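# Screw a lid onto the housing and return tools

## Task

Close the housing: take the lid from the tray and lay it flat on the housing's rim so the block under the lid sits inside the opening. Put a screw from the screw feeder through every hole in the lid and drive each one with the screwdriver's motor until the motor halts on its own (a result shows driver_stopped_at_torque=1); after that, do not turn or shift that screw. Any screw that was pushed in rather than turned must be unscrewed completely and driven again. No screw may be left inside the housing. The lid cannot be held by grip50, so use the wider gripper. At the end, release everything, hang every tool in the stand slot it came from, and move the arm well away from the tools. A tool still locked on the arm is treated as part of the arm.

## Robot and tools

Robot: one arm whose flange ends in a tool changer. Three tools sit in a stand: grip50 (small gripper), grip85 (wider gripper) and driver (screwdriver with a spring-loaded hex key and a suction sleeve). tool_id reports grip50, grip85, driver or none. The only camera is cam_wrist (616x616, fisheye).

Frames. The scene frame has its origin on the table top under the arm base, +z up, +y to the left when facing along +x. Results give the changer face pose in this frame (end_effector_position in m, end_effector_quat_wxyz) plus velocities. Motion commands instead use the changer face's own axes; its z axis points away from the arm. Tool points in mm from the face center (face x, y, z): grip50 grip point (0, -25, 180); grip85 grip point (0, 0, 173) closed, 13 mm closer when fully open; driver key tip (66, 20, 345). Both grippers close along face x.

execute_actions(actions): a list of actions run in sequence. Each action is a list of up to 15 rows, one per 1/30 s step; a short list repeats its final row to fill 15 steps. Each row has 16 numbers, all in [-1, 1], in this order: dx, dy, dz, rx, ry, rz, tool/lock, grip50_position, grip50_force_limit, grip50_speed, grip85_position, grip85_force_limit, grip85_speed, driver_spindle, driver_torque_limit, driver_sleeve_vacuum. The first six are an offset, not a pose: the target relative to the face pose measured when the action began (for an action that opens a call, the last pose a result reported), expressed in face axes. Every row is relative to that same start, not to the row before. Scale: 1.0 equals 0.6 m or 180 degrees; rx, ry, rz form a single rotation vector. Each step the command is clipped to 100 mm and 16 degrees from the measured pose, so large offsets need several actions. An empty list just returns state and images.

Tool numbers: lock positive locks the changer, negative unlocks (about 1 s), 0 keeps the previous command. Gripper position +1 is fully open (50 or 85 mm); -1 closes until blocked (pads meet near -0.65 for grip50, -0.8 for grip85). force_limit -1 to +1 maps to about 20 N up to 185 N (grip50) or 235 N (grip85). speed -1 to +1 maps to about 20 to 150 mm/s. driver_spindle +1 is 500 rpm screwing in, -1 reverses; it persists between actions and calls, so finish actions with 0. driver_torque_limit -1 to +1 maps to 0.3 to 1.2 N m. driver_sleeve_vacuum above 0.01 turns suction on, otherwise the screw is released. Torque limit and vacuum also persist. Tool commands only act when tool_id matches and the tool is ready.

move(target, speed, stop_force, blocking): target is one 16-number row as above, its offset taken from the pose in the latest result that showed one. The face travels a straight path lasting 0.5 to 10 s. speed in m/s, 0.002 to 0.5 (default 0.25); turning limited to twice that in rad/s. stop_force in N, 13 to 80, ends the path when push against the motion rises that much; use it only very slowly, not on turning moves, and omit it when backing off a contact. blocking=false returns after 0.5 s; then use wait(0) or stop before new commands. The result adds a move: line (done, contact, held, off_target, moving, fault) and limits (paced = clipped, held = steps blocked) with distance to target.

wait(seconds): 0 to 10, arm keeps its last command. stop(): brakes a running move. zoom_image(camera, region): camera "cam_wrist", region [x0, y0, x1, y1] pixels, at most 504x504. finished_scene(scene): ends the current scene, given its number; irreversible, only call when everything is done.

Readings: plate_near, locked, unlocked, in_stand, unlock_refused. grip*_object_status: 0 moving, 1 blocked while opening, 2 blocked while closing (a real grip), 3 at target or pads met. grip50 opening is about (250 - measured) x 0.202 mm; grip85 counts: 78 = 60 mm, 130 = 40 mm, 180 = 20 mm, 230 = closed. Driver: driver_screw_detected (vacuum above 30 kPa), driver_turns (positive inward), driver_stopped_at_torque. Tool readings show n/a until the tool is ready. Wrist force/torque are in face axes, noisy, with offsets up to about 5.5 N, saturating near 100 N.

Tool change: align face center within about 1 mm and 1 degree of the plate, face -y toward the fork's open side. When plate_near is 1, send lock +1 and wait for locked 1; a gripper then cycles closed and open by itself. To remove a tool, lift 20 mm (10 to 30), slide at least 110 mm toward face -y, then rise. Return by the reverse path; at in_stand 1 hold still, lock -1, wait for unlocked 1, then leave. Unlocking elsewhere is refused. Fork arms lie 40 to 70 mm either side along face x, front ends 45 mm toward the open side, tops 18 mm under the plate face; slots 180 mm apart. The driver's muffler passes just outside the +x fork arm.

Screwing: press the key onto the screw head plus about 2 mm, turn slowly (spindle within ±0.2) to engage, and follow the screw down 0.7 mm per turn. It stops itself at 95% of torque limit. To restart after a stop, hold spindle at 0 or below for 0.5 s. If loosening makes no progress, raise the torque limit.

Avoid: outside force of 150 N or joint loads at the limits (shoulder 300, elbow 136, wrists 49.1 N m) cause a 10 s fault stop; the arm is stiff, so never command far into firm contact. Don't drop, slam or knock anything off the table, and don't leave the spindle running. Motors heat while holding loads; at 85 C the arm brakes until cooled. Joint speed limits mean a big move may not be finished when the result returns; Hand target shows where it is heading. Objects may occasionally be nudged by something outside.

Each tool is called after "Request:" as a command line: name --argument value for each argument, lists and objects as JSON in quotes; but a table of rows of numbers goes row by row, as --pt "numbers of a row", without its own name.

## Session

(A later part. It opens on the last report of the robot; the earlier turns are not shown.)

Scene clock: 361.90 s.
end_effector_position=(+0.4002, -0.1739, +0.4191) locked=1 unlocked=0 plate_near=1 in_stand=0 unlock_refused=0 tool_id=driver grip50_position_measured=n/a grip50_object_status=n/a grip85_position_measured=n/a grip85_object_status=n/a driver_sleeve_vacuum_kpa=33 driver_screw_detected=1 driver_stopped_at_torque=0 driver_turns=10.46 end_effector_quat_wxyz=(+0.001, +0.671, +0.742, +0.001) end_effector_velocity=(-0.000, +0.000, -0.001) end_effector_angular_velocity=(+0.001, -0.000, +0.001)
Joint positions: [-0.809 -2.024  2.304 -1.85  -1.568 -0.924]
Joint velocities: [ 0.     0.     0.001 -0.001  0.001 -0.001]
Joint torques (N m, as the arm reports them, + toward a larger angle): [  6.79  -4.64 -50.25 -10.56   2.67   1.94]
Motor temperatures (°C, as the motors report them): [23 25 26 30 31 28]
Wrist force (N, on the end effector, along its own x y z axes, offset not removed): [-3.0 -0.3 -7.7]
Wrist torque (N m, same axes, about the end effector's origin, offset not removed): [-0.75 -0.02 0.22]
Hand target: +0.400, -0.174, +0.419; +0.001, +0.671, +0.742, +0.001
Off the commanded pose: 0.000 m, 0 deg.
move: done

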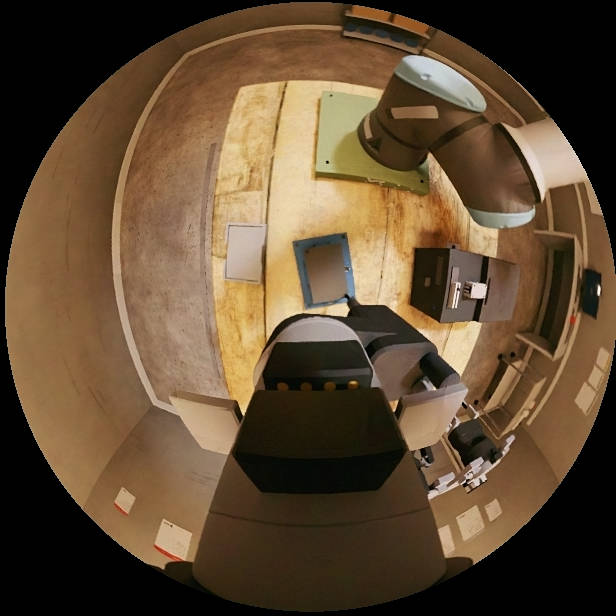

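Request:
move --target '[-0.0007,0.0009,0,0,0,0,0,0,0,0,0,0,0,0,0,1]' --speed 0.002

Request:
move --target '[0,0,0.0085,0,0,0,0,0,0,0,0,0,0,0.2,0,1]' --speed 0.002

Request:
wait --seconds 1.5

Scene clock: 369.63 s.
end_effector_position=(+0.4007, -0.1743, +0.4191) locked=1 unlocked=0 plate_near=1 in_stand=0 unlock_refused=0 tool_id=driver grip50_position_measured=n/a grip50_object_status=n/a grip85_position_measured=n/a grip85_object_status=n/a driver_sleeve_vacuum_kpa=39 driver_screw_detected=1 driver_stopped_at_torque=0 driver_turns=10.46 end_effector_quat_wxyz=(+0.001, +0.671, +0.742, +0.001) end_effector_velocity=(+0.000, -0.000, +0.000) end_effector_angular_velocity=(-0.000, -0.001, +0.000)
Joint positions: [-0.809 -2.022  2.303 -1.85  -1.568 -0.924]
Joint velocities: [ 0.     0.001 -0.001 -0.     0.    -0.   ]
Joint torques (N m, as the arm reports them, + toward a larger angle): [ 17.15  -8.31 -67.86 -10.79   2.62   1.34]
Motor temperatures (°C, as the motors report them): [23 25 26 30 31 28]
Wrist force (N, on the end effector, along its own x y z axes, offset not removed): [1.6 -5.2 -5.2]
Wrist torque (N m, same axes, about the end effector's origin, offset not removed): [-0.68 0.19 0.14]
Hand target: +0.401, -0.174, +0.419; +0.001, +0.671, +0.742, +0.001
Off the commanded pose: 0.000 m, 0 deg.
move: done

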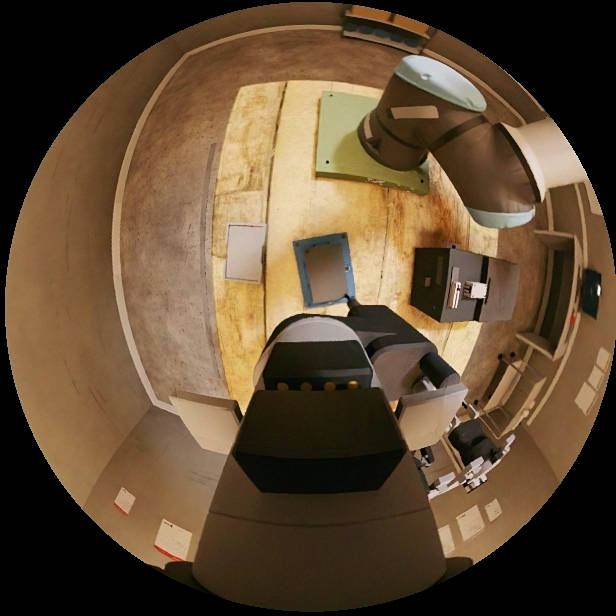

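Scene clock: 372.40 s.
end_effector_position=(+0.4007, -0.1743, +0.4140) locked=1 unlocked=0 plate_near=1 in_stand=0 unlock_refused=0 tool_id=driver grip50_position_measured=n/a grip50_object_status=n/a grip85_position_measured=n/a grip85_object_status=n/a driver_sleeve_vacuum_kpa=39 driver_screw_detected=1 driver_stopped_at_torque=0 driver_turns=15.02 end_effector_quat_wxyz=(+0.001, +0.671, +0.742, +0.001) end_effector_velocity=(-0.000, +0.000, -0.001) end_effector_angular_velocity=(+0.001, +0.001, -0.000)
Joint positions: [-0.809 -2.019  2.311 -1.861 -1.568 -0.924]
Joint velocities: [-0.     0.     0.001  0.    -0.    -0.   ]
Joint torques (N m, as the arm reports them, + toward a larger angle): [ 15.28  -6.36 -50.76 -11.41   1.85   1.81]
Motor temperatures (°C, as the motors report them): [23 25 26 30 31 28]
Wrist force (N, on the end effector, along its own x y z axes, offset not removed): [0.1 -3.2 -3.6]
Wrist torque (N m, same axes, about the end effector's origin, offset not removed): [-0.46 0.73 0.09]
Hand target: +0.401, -0.174, +0.414; +0.001, +0.671, +0.742, +0.001
Off the commanded pose: 0.000 m, 0 deg.
move: done

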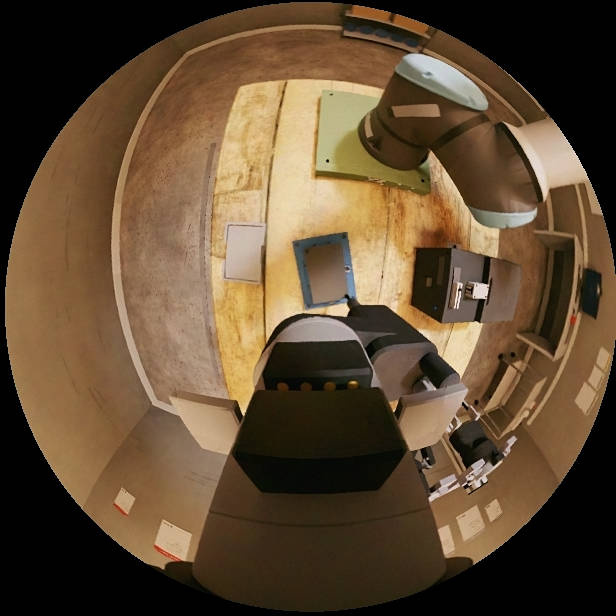

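Scene clock: 373.90 s.
end_effector_position=(+0.4007, -0.1743, +0.4140) locked=1 unlocked=0 plate_near=1 in_stand=0 unlock_refused=0 tool_id=driver grip50_position_measured=n/a grip50_object_status=n/a grip85_position_measured=n/a grip85_object_status=n/a driver_sleeve_vacuum_kpa=40 driver_screw_detected=1 driver_stopped_at_torque=1 driver_turns=16.55 end_effector_quat_wxyz=(+0.001, +0.671, +0.742, +0.001) end_effector_velocity=(+0.000, +0.000, -0.000) end_effector_angular_velocity=(+0.000, -0.000, -0.000)
Joint positions: [-0.809 -2.019  2.311 -1.861 -1.568 -0.924]
Joint velocities: [ 0.001 -0.     0.001 -0.     0.     0.001]
Joint torques (N m, as the arm reports them, + toward a larger angle): [ 16.51  -4.3  -51.62 -10.44   1.02   1.85]
Motor temperatures (°C, as the motors report them): [23 25 26 30 31 28]
Wrist force (N, on the end effector, along its own x y z axes, offset not removed): [2.7 -0.5 -4.4]
Wrist torque (N m, same axes, about the end effector's origin, offset not removed): [-0.45 0.61 0.20]
Hand target: +0.401, -0.174, +0.414; +0.001, +0.671, +0.742, +0.001
Off the commanded pose: 0.000 m, 0 deg.
wait: 1.50 s; at rest by 1.00 s

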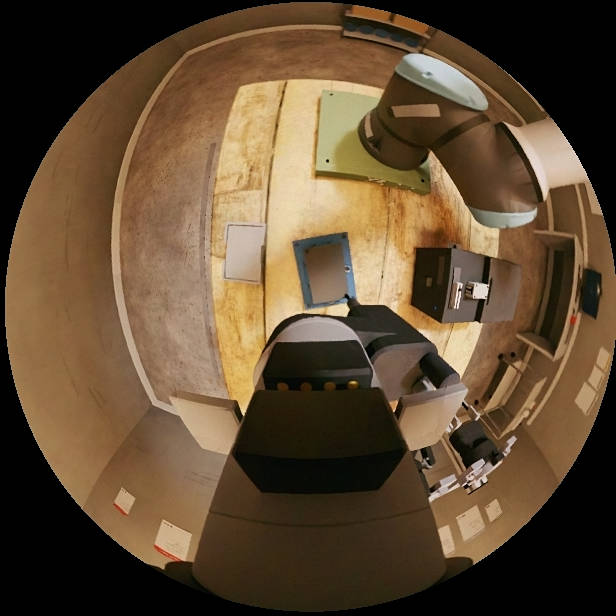

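Request:
move --target '[0,0,-0.027,0,0,0,0,0,0,0,0,0,0,0,0,0]' --speed 0.02

Request:
move --target '[-0.0618,0.2417,0,0,0,0,0,0,0,0,0,0,0,0,0,0]' --speed 0.15

Request:
move --target '[0,0.2203,0,0,0,0,0,0,0,0,0,0,0,0,0,0]' --speed 0.05 --stop_force 20

Request:
move --target '[0,0,0.035,0,0,0,0,0,0,0,0,0,0,0,0,0]' --speed 0.005 --stop_force 20

Scene clock: 384.40 s.
end_effector_position=(+0.4007, -0.1742, +0.4300) locked=1 unlocked=0 plate_near=1 in_stand=0 unlock_refused=0 tool_id=driver grip50_position_measured=n/a grip50_object_status=n/a grip85_position_measured=n/a grip85_object_status=n/a driver_sleeve_vacuum_kpa=0 driver_screw_detected=0 driver_stopped_at_torque=1 driver_turns=16.55 end_effector_quat_wxyz=(+0.001, +0.671, +0.742, +0.001) end_effector_velocity=(+0.000, -0.000, +0.002) end_effector_angular_velocity=(+0.000, -0.001, -0.000)
Joint positions: [-0.809 -2.028  2.287 -1.827 -1.568 -0.924]
Joint velocities: [-0.001 -0.001 -0.003  0.004  0.001 -0.   ]
Joint torques (N m, as the arm reports them, + toward a larger angle): [-13.88 -29.35 -71.    -4.57  -0.77  -1.95]
Motor temperatures (°C, as the motors report them): [23 25 26 30 31 28]
Wrist force (N, on the end effector, along its own x y z axes, offset not removed): [0.3 -2.2 0.2]
Wrist torque (N m, same axes, about the end effector's origin, offset not removed): [-0.41 -0.10 0.09]
Hand target: +0.401, -0.174, +0.430; +0.001, +0.671, +0.742, +0.001
Off the commanded pose: 0.000 m, 0 deg.
move: done

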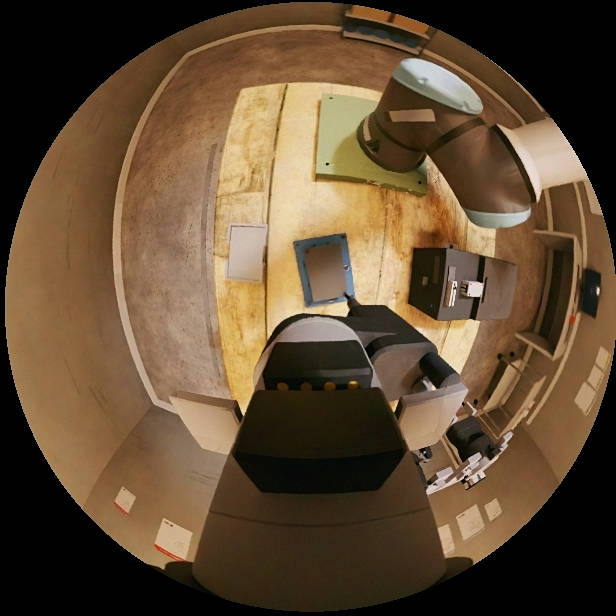

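Scene clock: 385.90 s.
end_effector_position=(+0.5486, -0.1962, +0.4302) locked=1 unlocked=0 plate_near=1 in_stand=0 unlock_refused=0 tool_id=driver grip50_position_measured=n/a grip50_object_status=n/a grip85_position_measured=n/a grip85_object_status=n/a driver_sleeve_vacuum_kpa=0 driver_screw_detected=0 driver_stopped_at_torque=1 driver_turns=16.55 end_effector_quat_wxyz=(+0.001, +0.671, +0.742, +0.000) end_effector_velocity=(+0.002, -0.001, +0.000) end_effector_angular_velocity=(-0.000, -0.000, +0.000)
Joint positions: [-0.635 -1.731  2.091 -1.929 -1.568 -0.751]
Joint velocities: [ 0.001  0.004 -0.003 -0.001  0.     0.001]
Joint torques (N m, as the arm reports them, + toward a larger angle): [ 15.75 -40.   -68.51 -11.43  -2.01   2.44]
Motor temperatures (°C, as the motors report them): [23 25 26 30 31 28]
Wrist force (N, on the end effector, along its own x y z axes, offset not removed): [-1.7 -1.7 -0.6]
Wrist torque (N m, same axes, about the end effector's origin, offset not removed): [-0.31 -0.02 0.13]
Hand target: +0.549, -0.196, +0.430; +0.001, +0.671, +0.742, +0.000
Off the commanded pose: 0.000 m, 0 deg.
move: done

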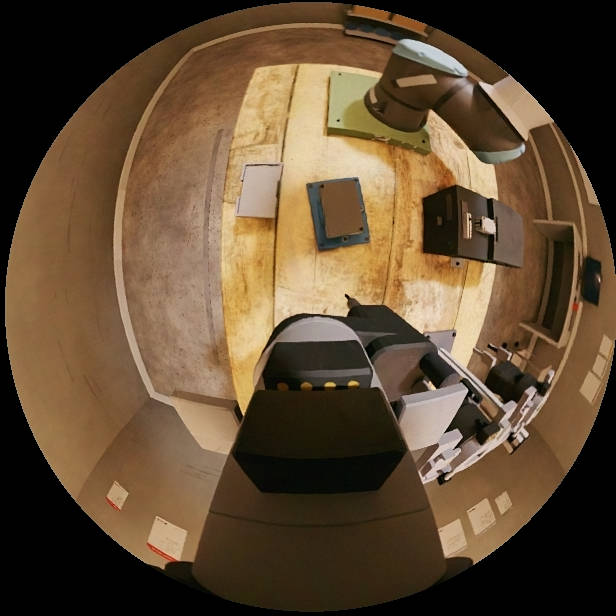

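Scene clock: 388.90 s.
end_effector_position=(+0.6799, -0.1826, +0.4304) locked=1 unlocked=0 plate_near=1 in_stand=0 unlock_refused=0 tool_id=driver grip50_position_measured=n/a grip50_object_status=n/a grip85_position_measured=n/a grip85_object_status=n/a driver_sleeve_vacuum_kpa=0 driver_screw_detected=0 driver_stopped_at_torque=1 driver_turns=16.55 end_effector_quat_wxyz=(+0.001, +0.671, +0.742, +0.000) end_effector_velocity=(+0.002, +0.000, -0.000) end_effector_angular_velocity=(-0.000, +0.001, +0.001)
Joint positions: [-0.5   -1.521  1.894 -1.943 -1.568 -0.616]
Joint velocities: [ 0.002  0.003 -0.003  0.001 -0.001  0.001]
Joint torques (N m, as the arm reports them, + toward a larger angle): [ 17.8  -64.53 -69.41  -4.65   1.65   2.17]
Motor temperatures (°C, as the motors report them): [23 25 26 30 31 28]
Wrist force (N, on the end effector, along its own x y z axes, offset not removed): [-3.0 -3.6 1.1]
Wrist torque (N m, same axes, about the end effector's origin, offset not removed): [-0.45 0.15 0.04]
Hand target: +0.680, -0.183, +0.430; +0.001, +0.671, +0.742, +0.000
Off the commanded pose: 0.000 m, 0 deg.
move: done

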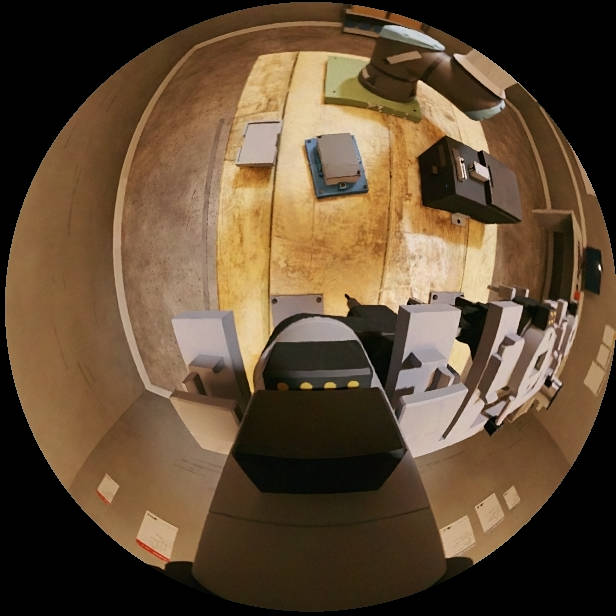

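Scene clock: 393.33 s.
end_effector_position=(+0.6800, -0.1827, +0.4103) locked=1 unlocked=0 plate_near=1 in_stand=1 unlock_refused=0 tool_id=driver grip50_position_measured=n/a grip50_object_status=n/a grip85_position_measured=n/a grip85_object_status=n/a driver_sleeve_vacuum_kpa=0 driver_screw_detected=0 driver_stopped_at_torque=1 driver_turns=16.55 end_effector_quat_wxyz=(+0.001, +0.671, +0.742, +0.001) end_effector_velocity=(-0.000, -0.000, +0.001) end_effector_angular_velocity=(+0.001, +0.002, -0.001)
Joint positions: [-0.5   -1.507  1.918 -1.981 -1.568 -0.616]
Joint velocities: [-0.    -0.    -0.001  0.004  0.     0.   ]
Joint torques (N m, as the arm reports them, + toward a larger angle): [ 15.12 -62.02 -45.47  -1.59   1.57   1.93]
Motor temperatures (°C, as the motors report them): [23 25 26 30 31 28]
Wrist force (N, on the end effector, along its own x y z axes, offset not removed): [0.1 2.1 -37.4]
Wrist torque (N m, same axes, about the end effector's origin, offset not removed): [0.35 1.72 0.24]
Hand target: +0.680, -0.183, +0.410; +0.001, +0.671, +0.742, +0.000
Off the commanded pose: 0.001 m, 0 deg.
move: contact

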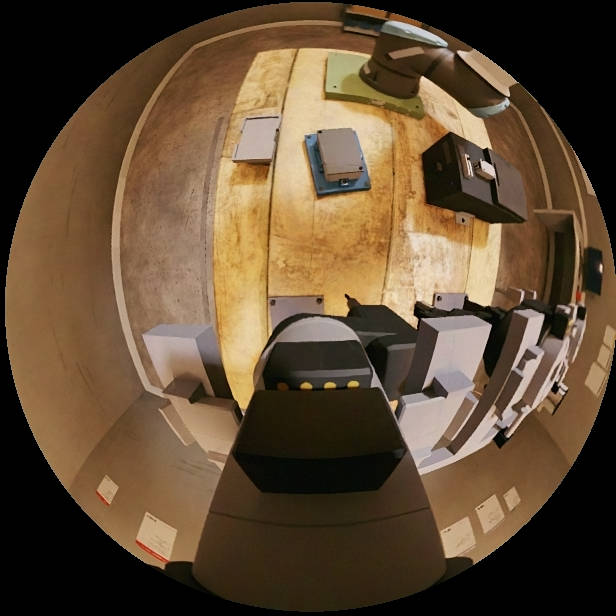

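Request:
execute_actions --actions '[[[0,0,0,0,0,0,-1,0,0,0,0,0,0,0,0,0]],[[0,0,0,0,0,0,-1,0,0,0,0,0,0,0,0,0]],[[0,0,0,0,0,0,-1,0,0,0,0,0,0,0,0,0]]]'

Request:
move --target '[0,0,-0.04,0,0,0,0,0,0,0,0,0,0,0,0,0]' --speed 0.04

Scene clock: 400.00 s.
end_effector_position=(+0.6800, -0.1827, +0.4103) locked=0 unlocked=1 plate_near=1 in_stand=1 unlock_refused=0 tool_id=none grip50_position_measured=n/a grip50_object_status=n/a grip85_position_measured=n/a grip85_object_status=n/a driver_sleeve_vacuum_kpa=n/a driver_screw_detected=n/a driver_stopped_at_torque=n/a driver_turns=n/a end_effector_quat_wxyz=(+0.001, +0.671, +0.742, +0.000) end_effector_velocity=(+0.000, +0.000, +0.000) end_effector_angular_velocity=(+0.000, -0.001, -0.001)
Joint positions: [-0.5   -1.507  1.918 -1.981 -1.568 -0.616]
Joint velocities: [ 0.    -0.    -0.    -0.     0.001  0.001]
Joint torques (N m, as the arm reports them, + toward a larger angle): [ 13.56 -40.34 -31.52  -7.45   1.    -0.43]
Motor temperatures (°C, as the motors report them): [23 25 26 30 31 28]
Wrist force (N, on the end effector, along its own x y z axes, offset not removed): [0.1 -5.1 -9.8]
Wrist torque (N m, same axes, about the end effector's origin, offset not removed): [-0.04 0.08 0.11]
Hand target: +0.680, -0.183, +0.410; +0.001, +0.671, +0.742, +0.000
Off the commanded pose: 0.000 m, 0 deg.

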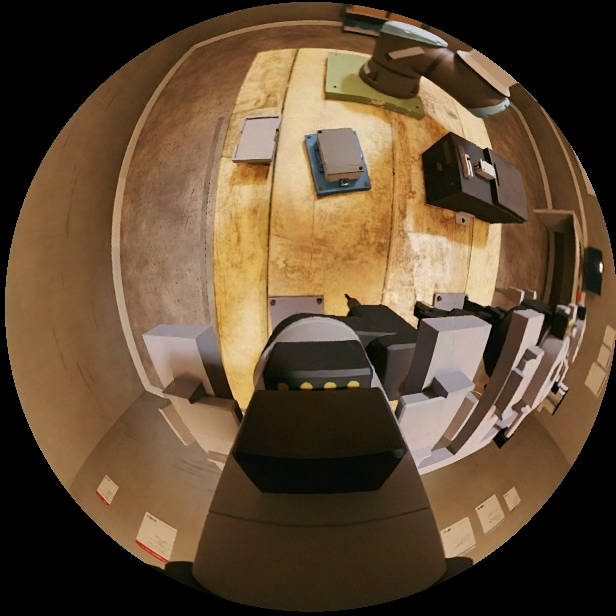

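Scene clock: 400.93 s.
end_effector_position=(+0.6800, -0.1826, +0.4341) locked=0 unlocked=1 plate_near=0 in_stand=0 unlock_refused=0 tool_id=none grip50_position_measured=n/a grip50_object_status=n/a grip85_position_measured=n/a grip85_object_status=n/a driver_sleeve_vacuum_kpa=n/a driver_screw_detected=n/a driver_stopped_at_torque=n/a driver_turns=n/a end_effector_quat_wxyz=(+0.001, +0.670, +0.742, +0.000) end_effector_velocity=(-0.000, +0.000, +0.002) end_effector_angular_velocity=(+0.001, +0.000, -0.001)
Joint positions: [-0.5   -1.523  1.889 -1.937 -1.568 -0.616]
Joint velocities: [-0.    -0.001 -0.002  0.004  0.001  0.001]
Joint torques (N m, as the arm reports them, + toward a larger angle): [ -7.62 -69.47 -52.42  -2.24   1.14  -1.87]
Motor temperatures (°C, as the motors report them): [23 25 26 30 31 28]
Wrist force (N, on the end effector, along its own x y z axes, offset not removed): [0.3 -1.9 -1.0]
Wrist torque (N m, same axes, about the end effector's origin, offset not removed): [-0.30 -0.09 0.15]
Hand target: +0.680, -0.183, +0.434; +0.001, +0.671, +0.742, +0.000
Off the commanded pose: 0.000 m, 0 deg.
move: done

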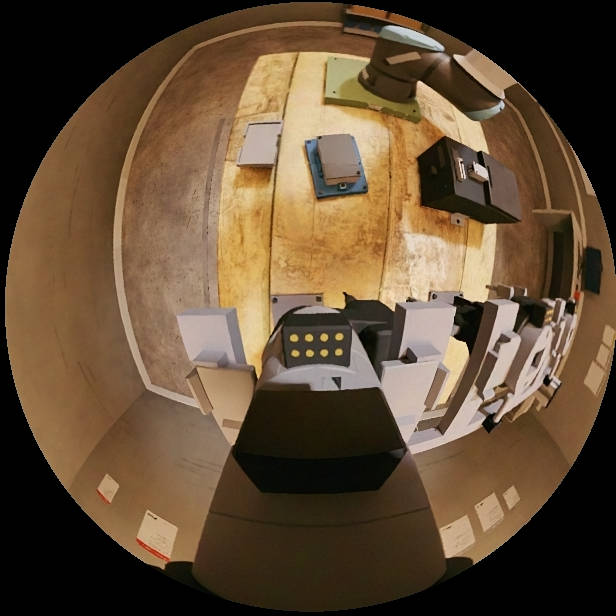

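Request:
move --target '[0,-0.4,-0.28,0,0,0,0,0,0,0,0,0,0,0,0,0]'

Request:
finished_scene --scene 2

Scene clock: 414.70 s.
end_effector_position=(+0.4410, -0.2072, +0.6016) locked=0 unlocked=1 plate_near=0 in_stand=0 unlock_refused=0 tool_id=none grip50_position_measured=n/a grip50_object_status=n/a grip85_position_measured=n/a grip85_object_status=n/a driver_sleeve_vacuum_kpa=n/a driver_screw_detected=n/a driver_stopped_at_torque=n/a driver_turns=n/a end_effector_quat_wxyz=(+0.001, +0.670, +0.742, +0.001) end_effector_velocity=(-0.002, -0.000, +0.001) end_effector_angular_velocity=(+0.001, -0.002, -0.000)
Joint positions: [-0.794 -1.964  1.949 -1.554 -1.568 -0.909]
Joint velocities: [-0.004 -0.003 -0.001  0.003  0.002 -0.004]
Joint torques (N m, as the arm reports them, + toward a larger angle): [-11.16 -28.67 -56.86  -2.04   2.4   -1.66]
Motor temperatures (°C, as the motors report them): [23 25 26 30 31 28]
Wrist force (N, on the end effector, along its own x y z axes, offset not removed): [-1.3 -3.0 -1.9]
Wrist torque (N m, same axes, about the end effector's origin, offset not removed): [-0.36 -0.03 0.06]
Hand target: +0.441, -0.207, +0.602; +0.001, +0.670, +0.742, +0.001
Off the commanded pose: 0.000 m, 0 deg.
move: done

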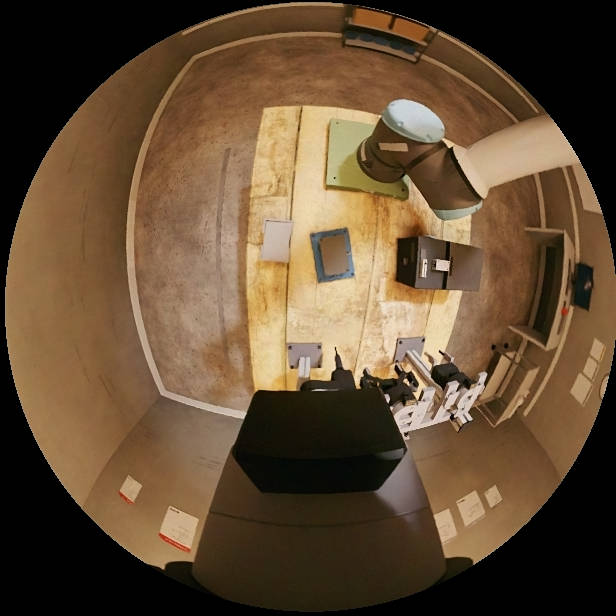

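The scene is finished: the task was done.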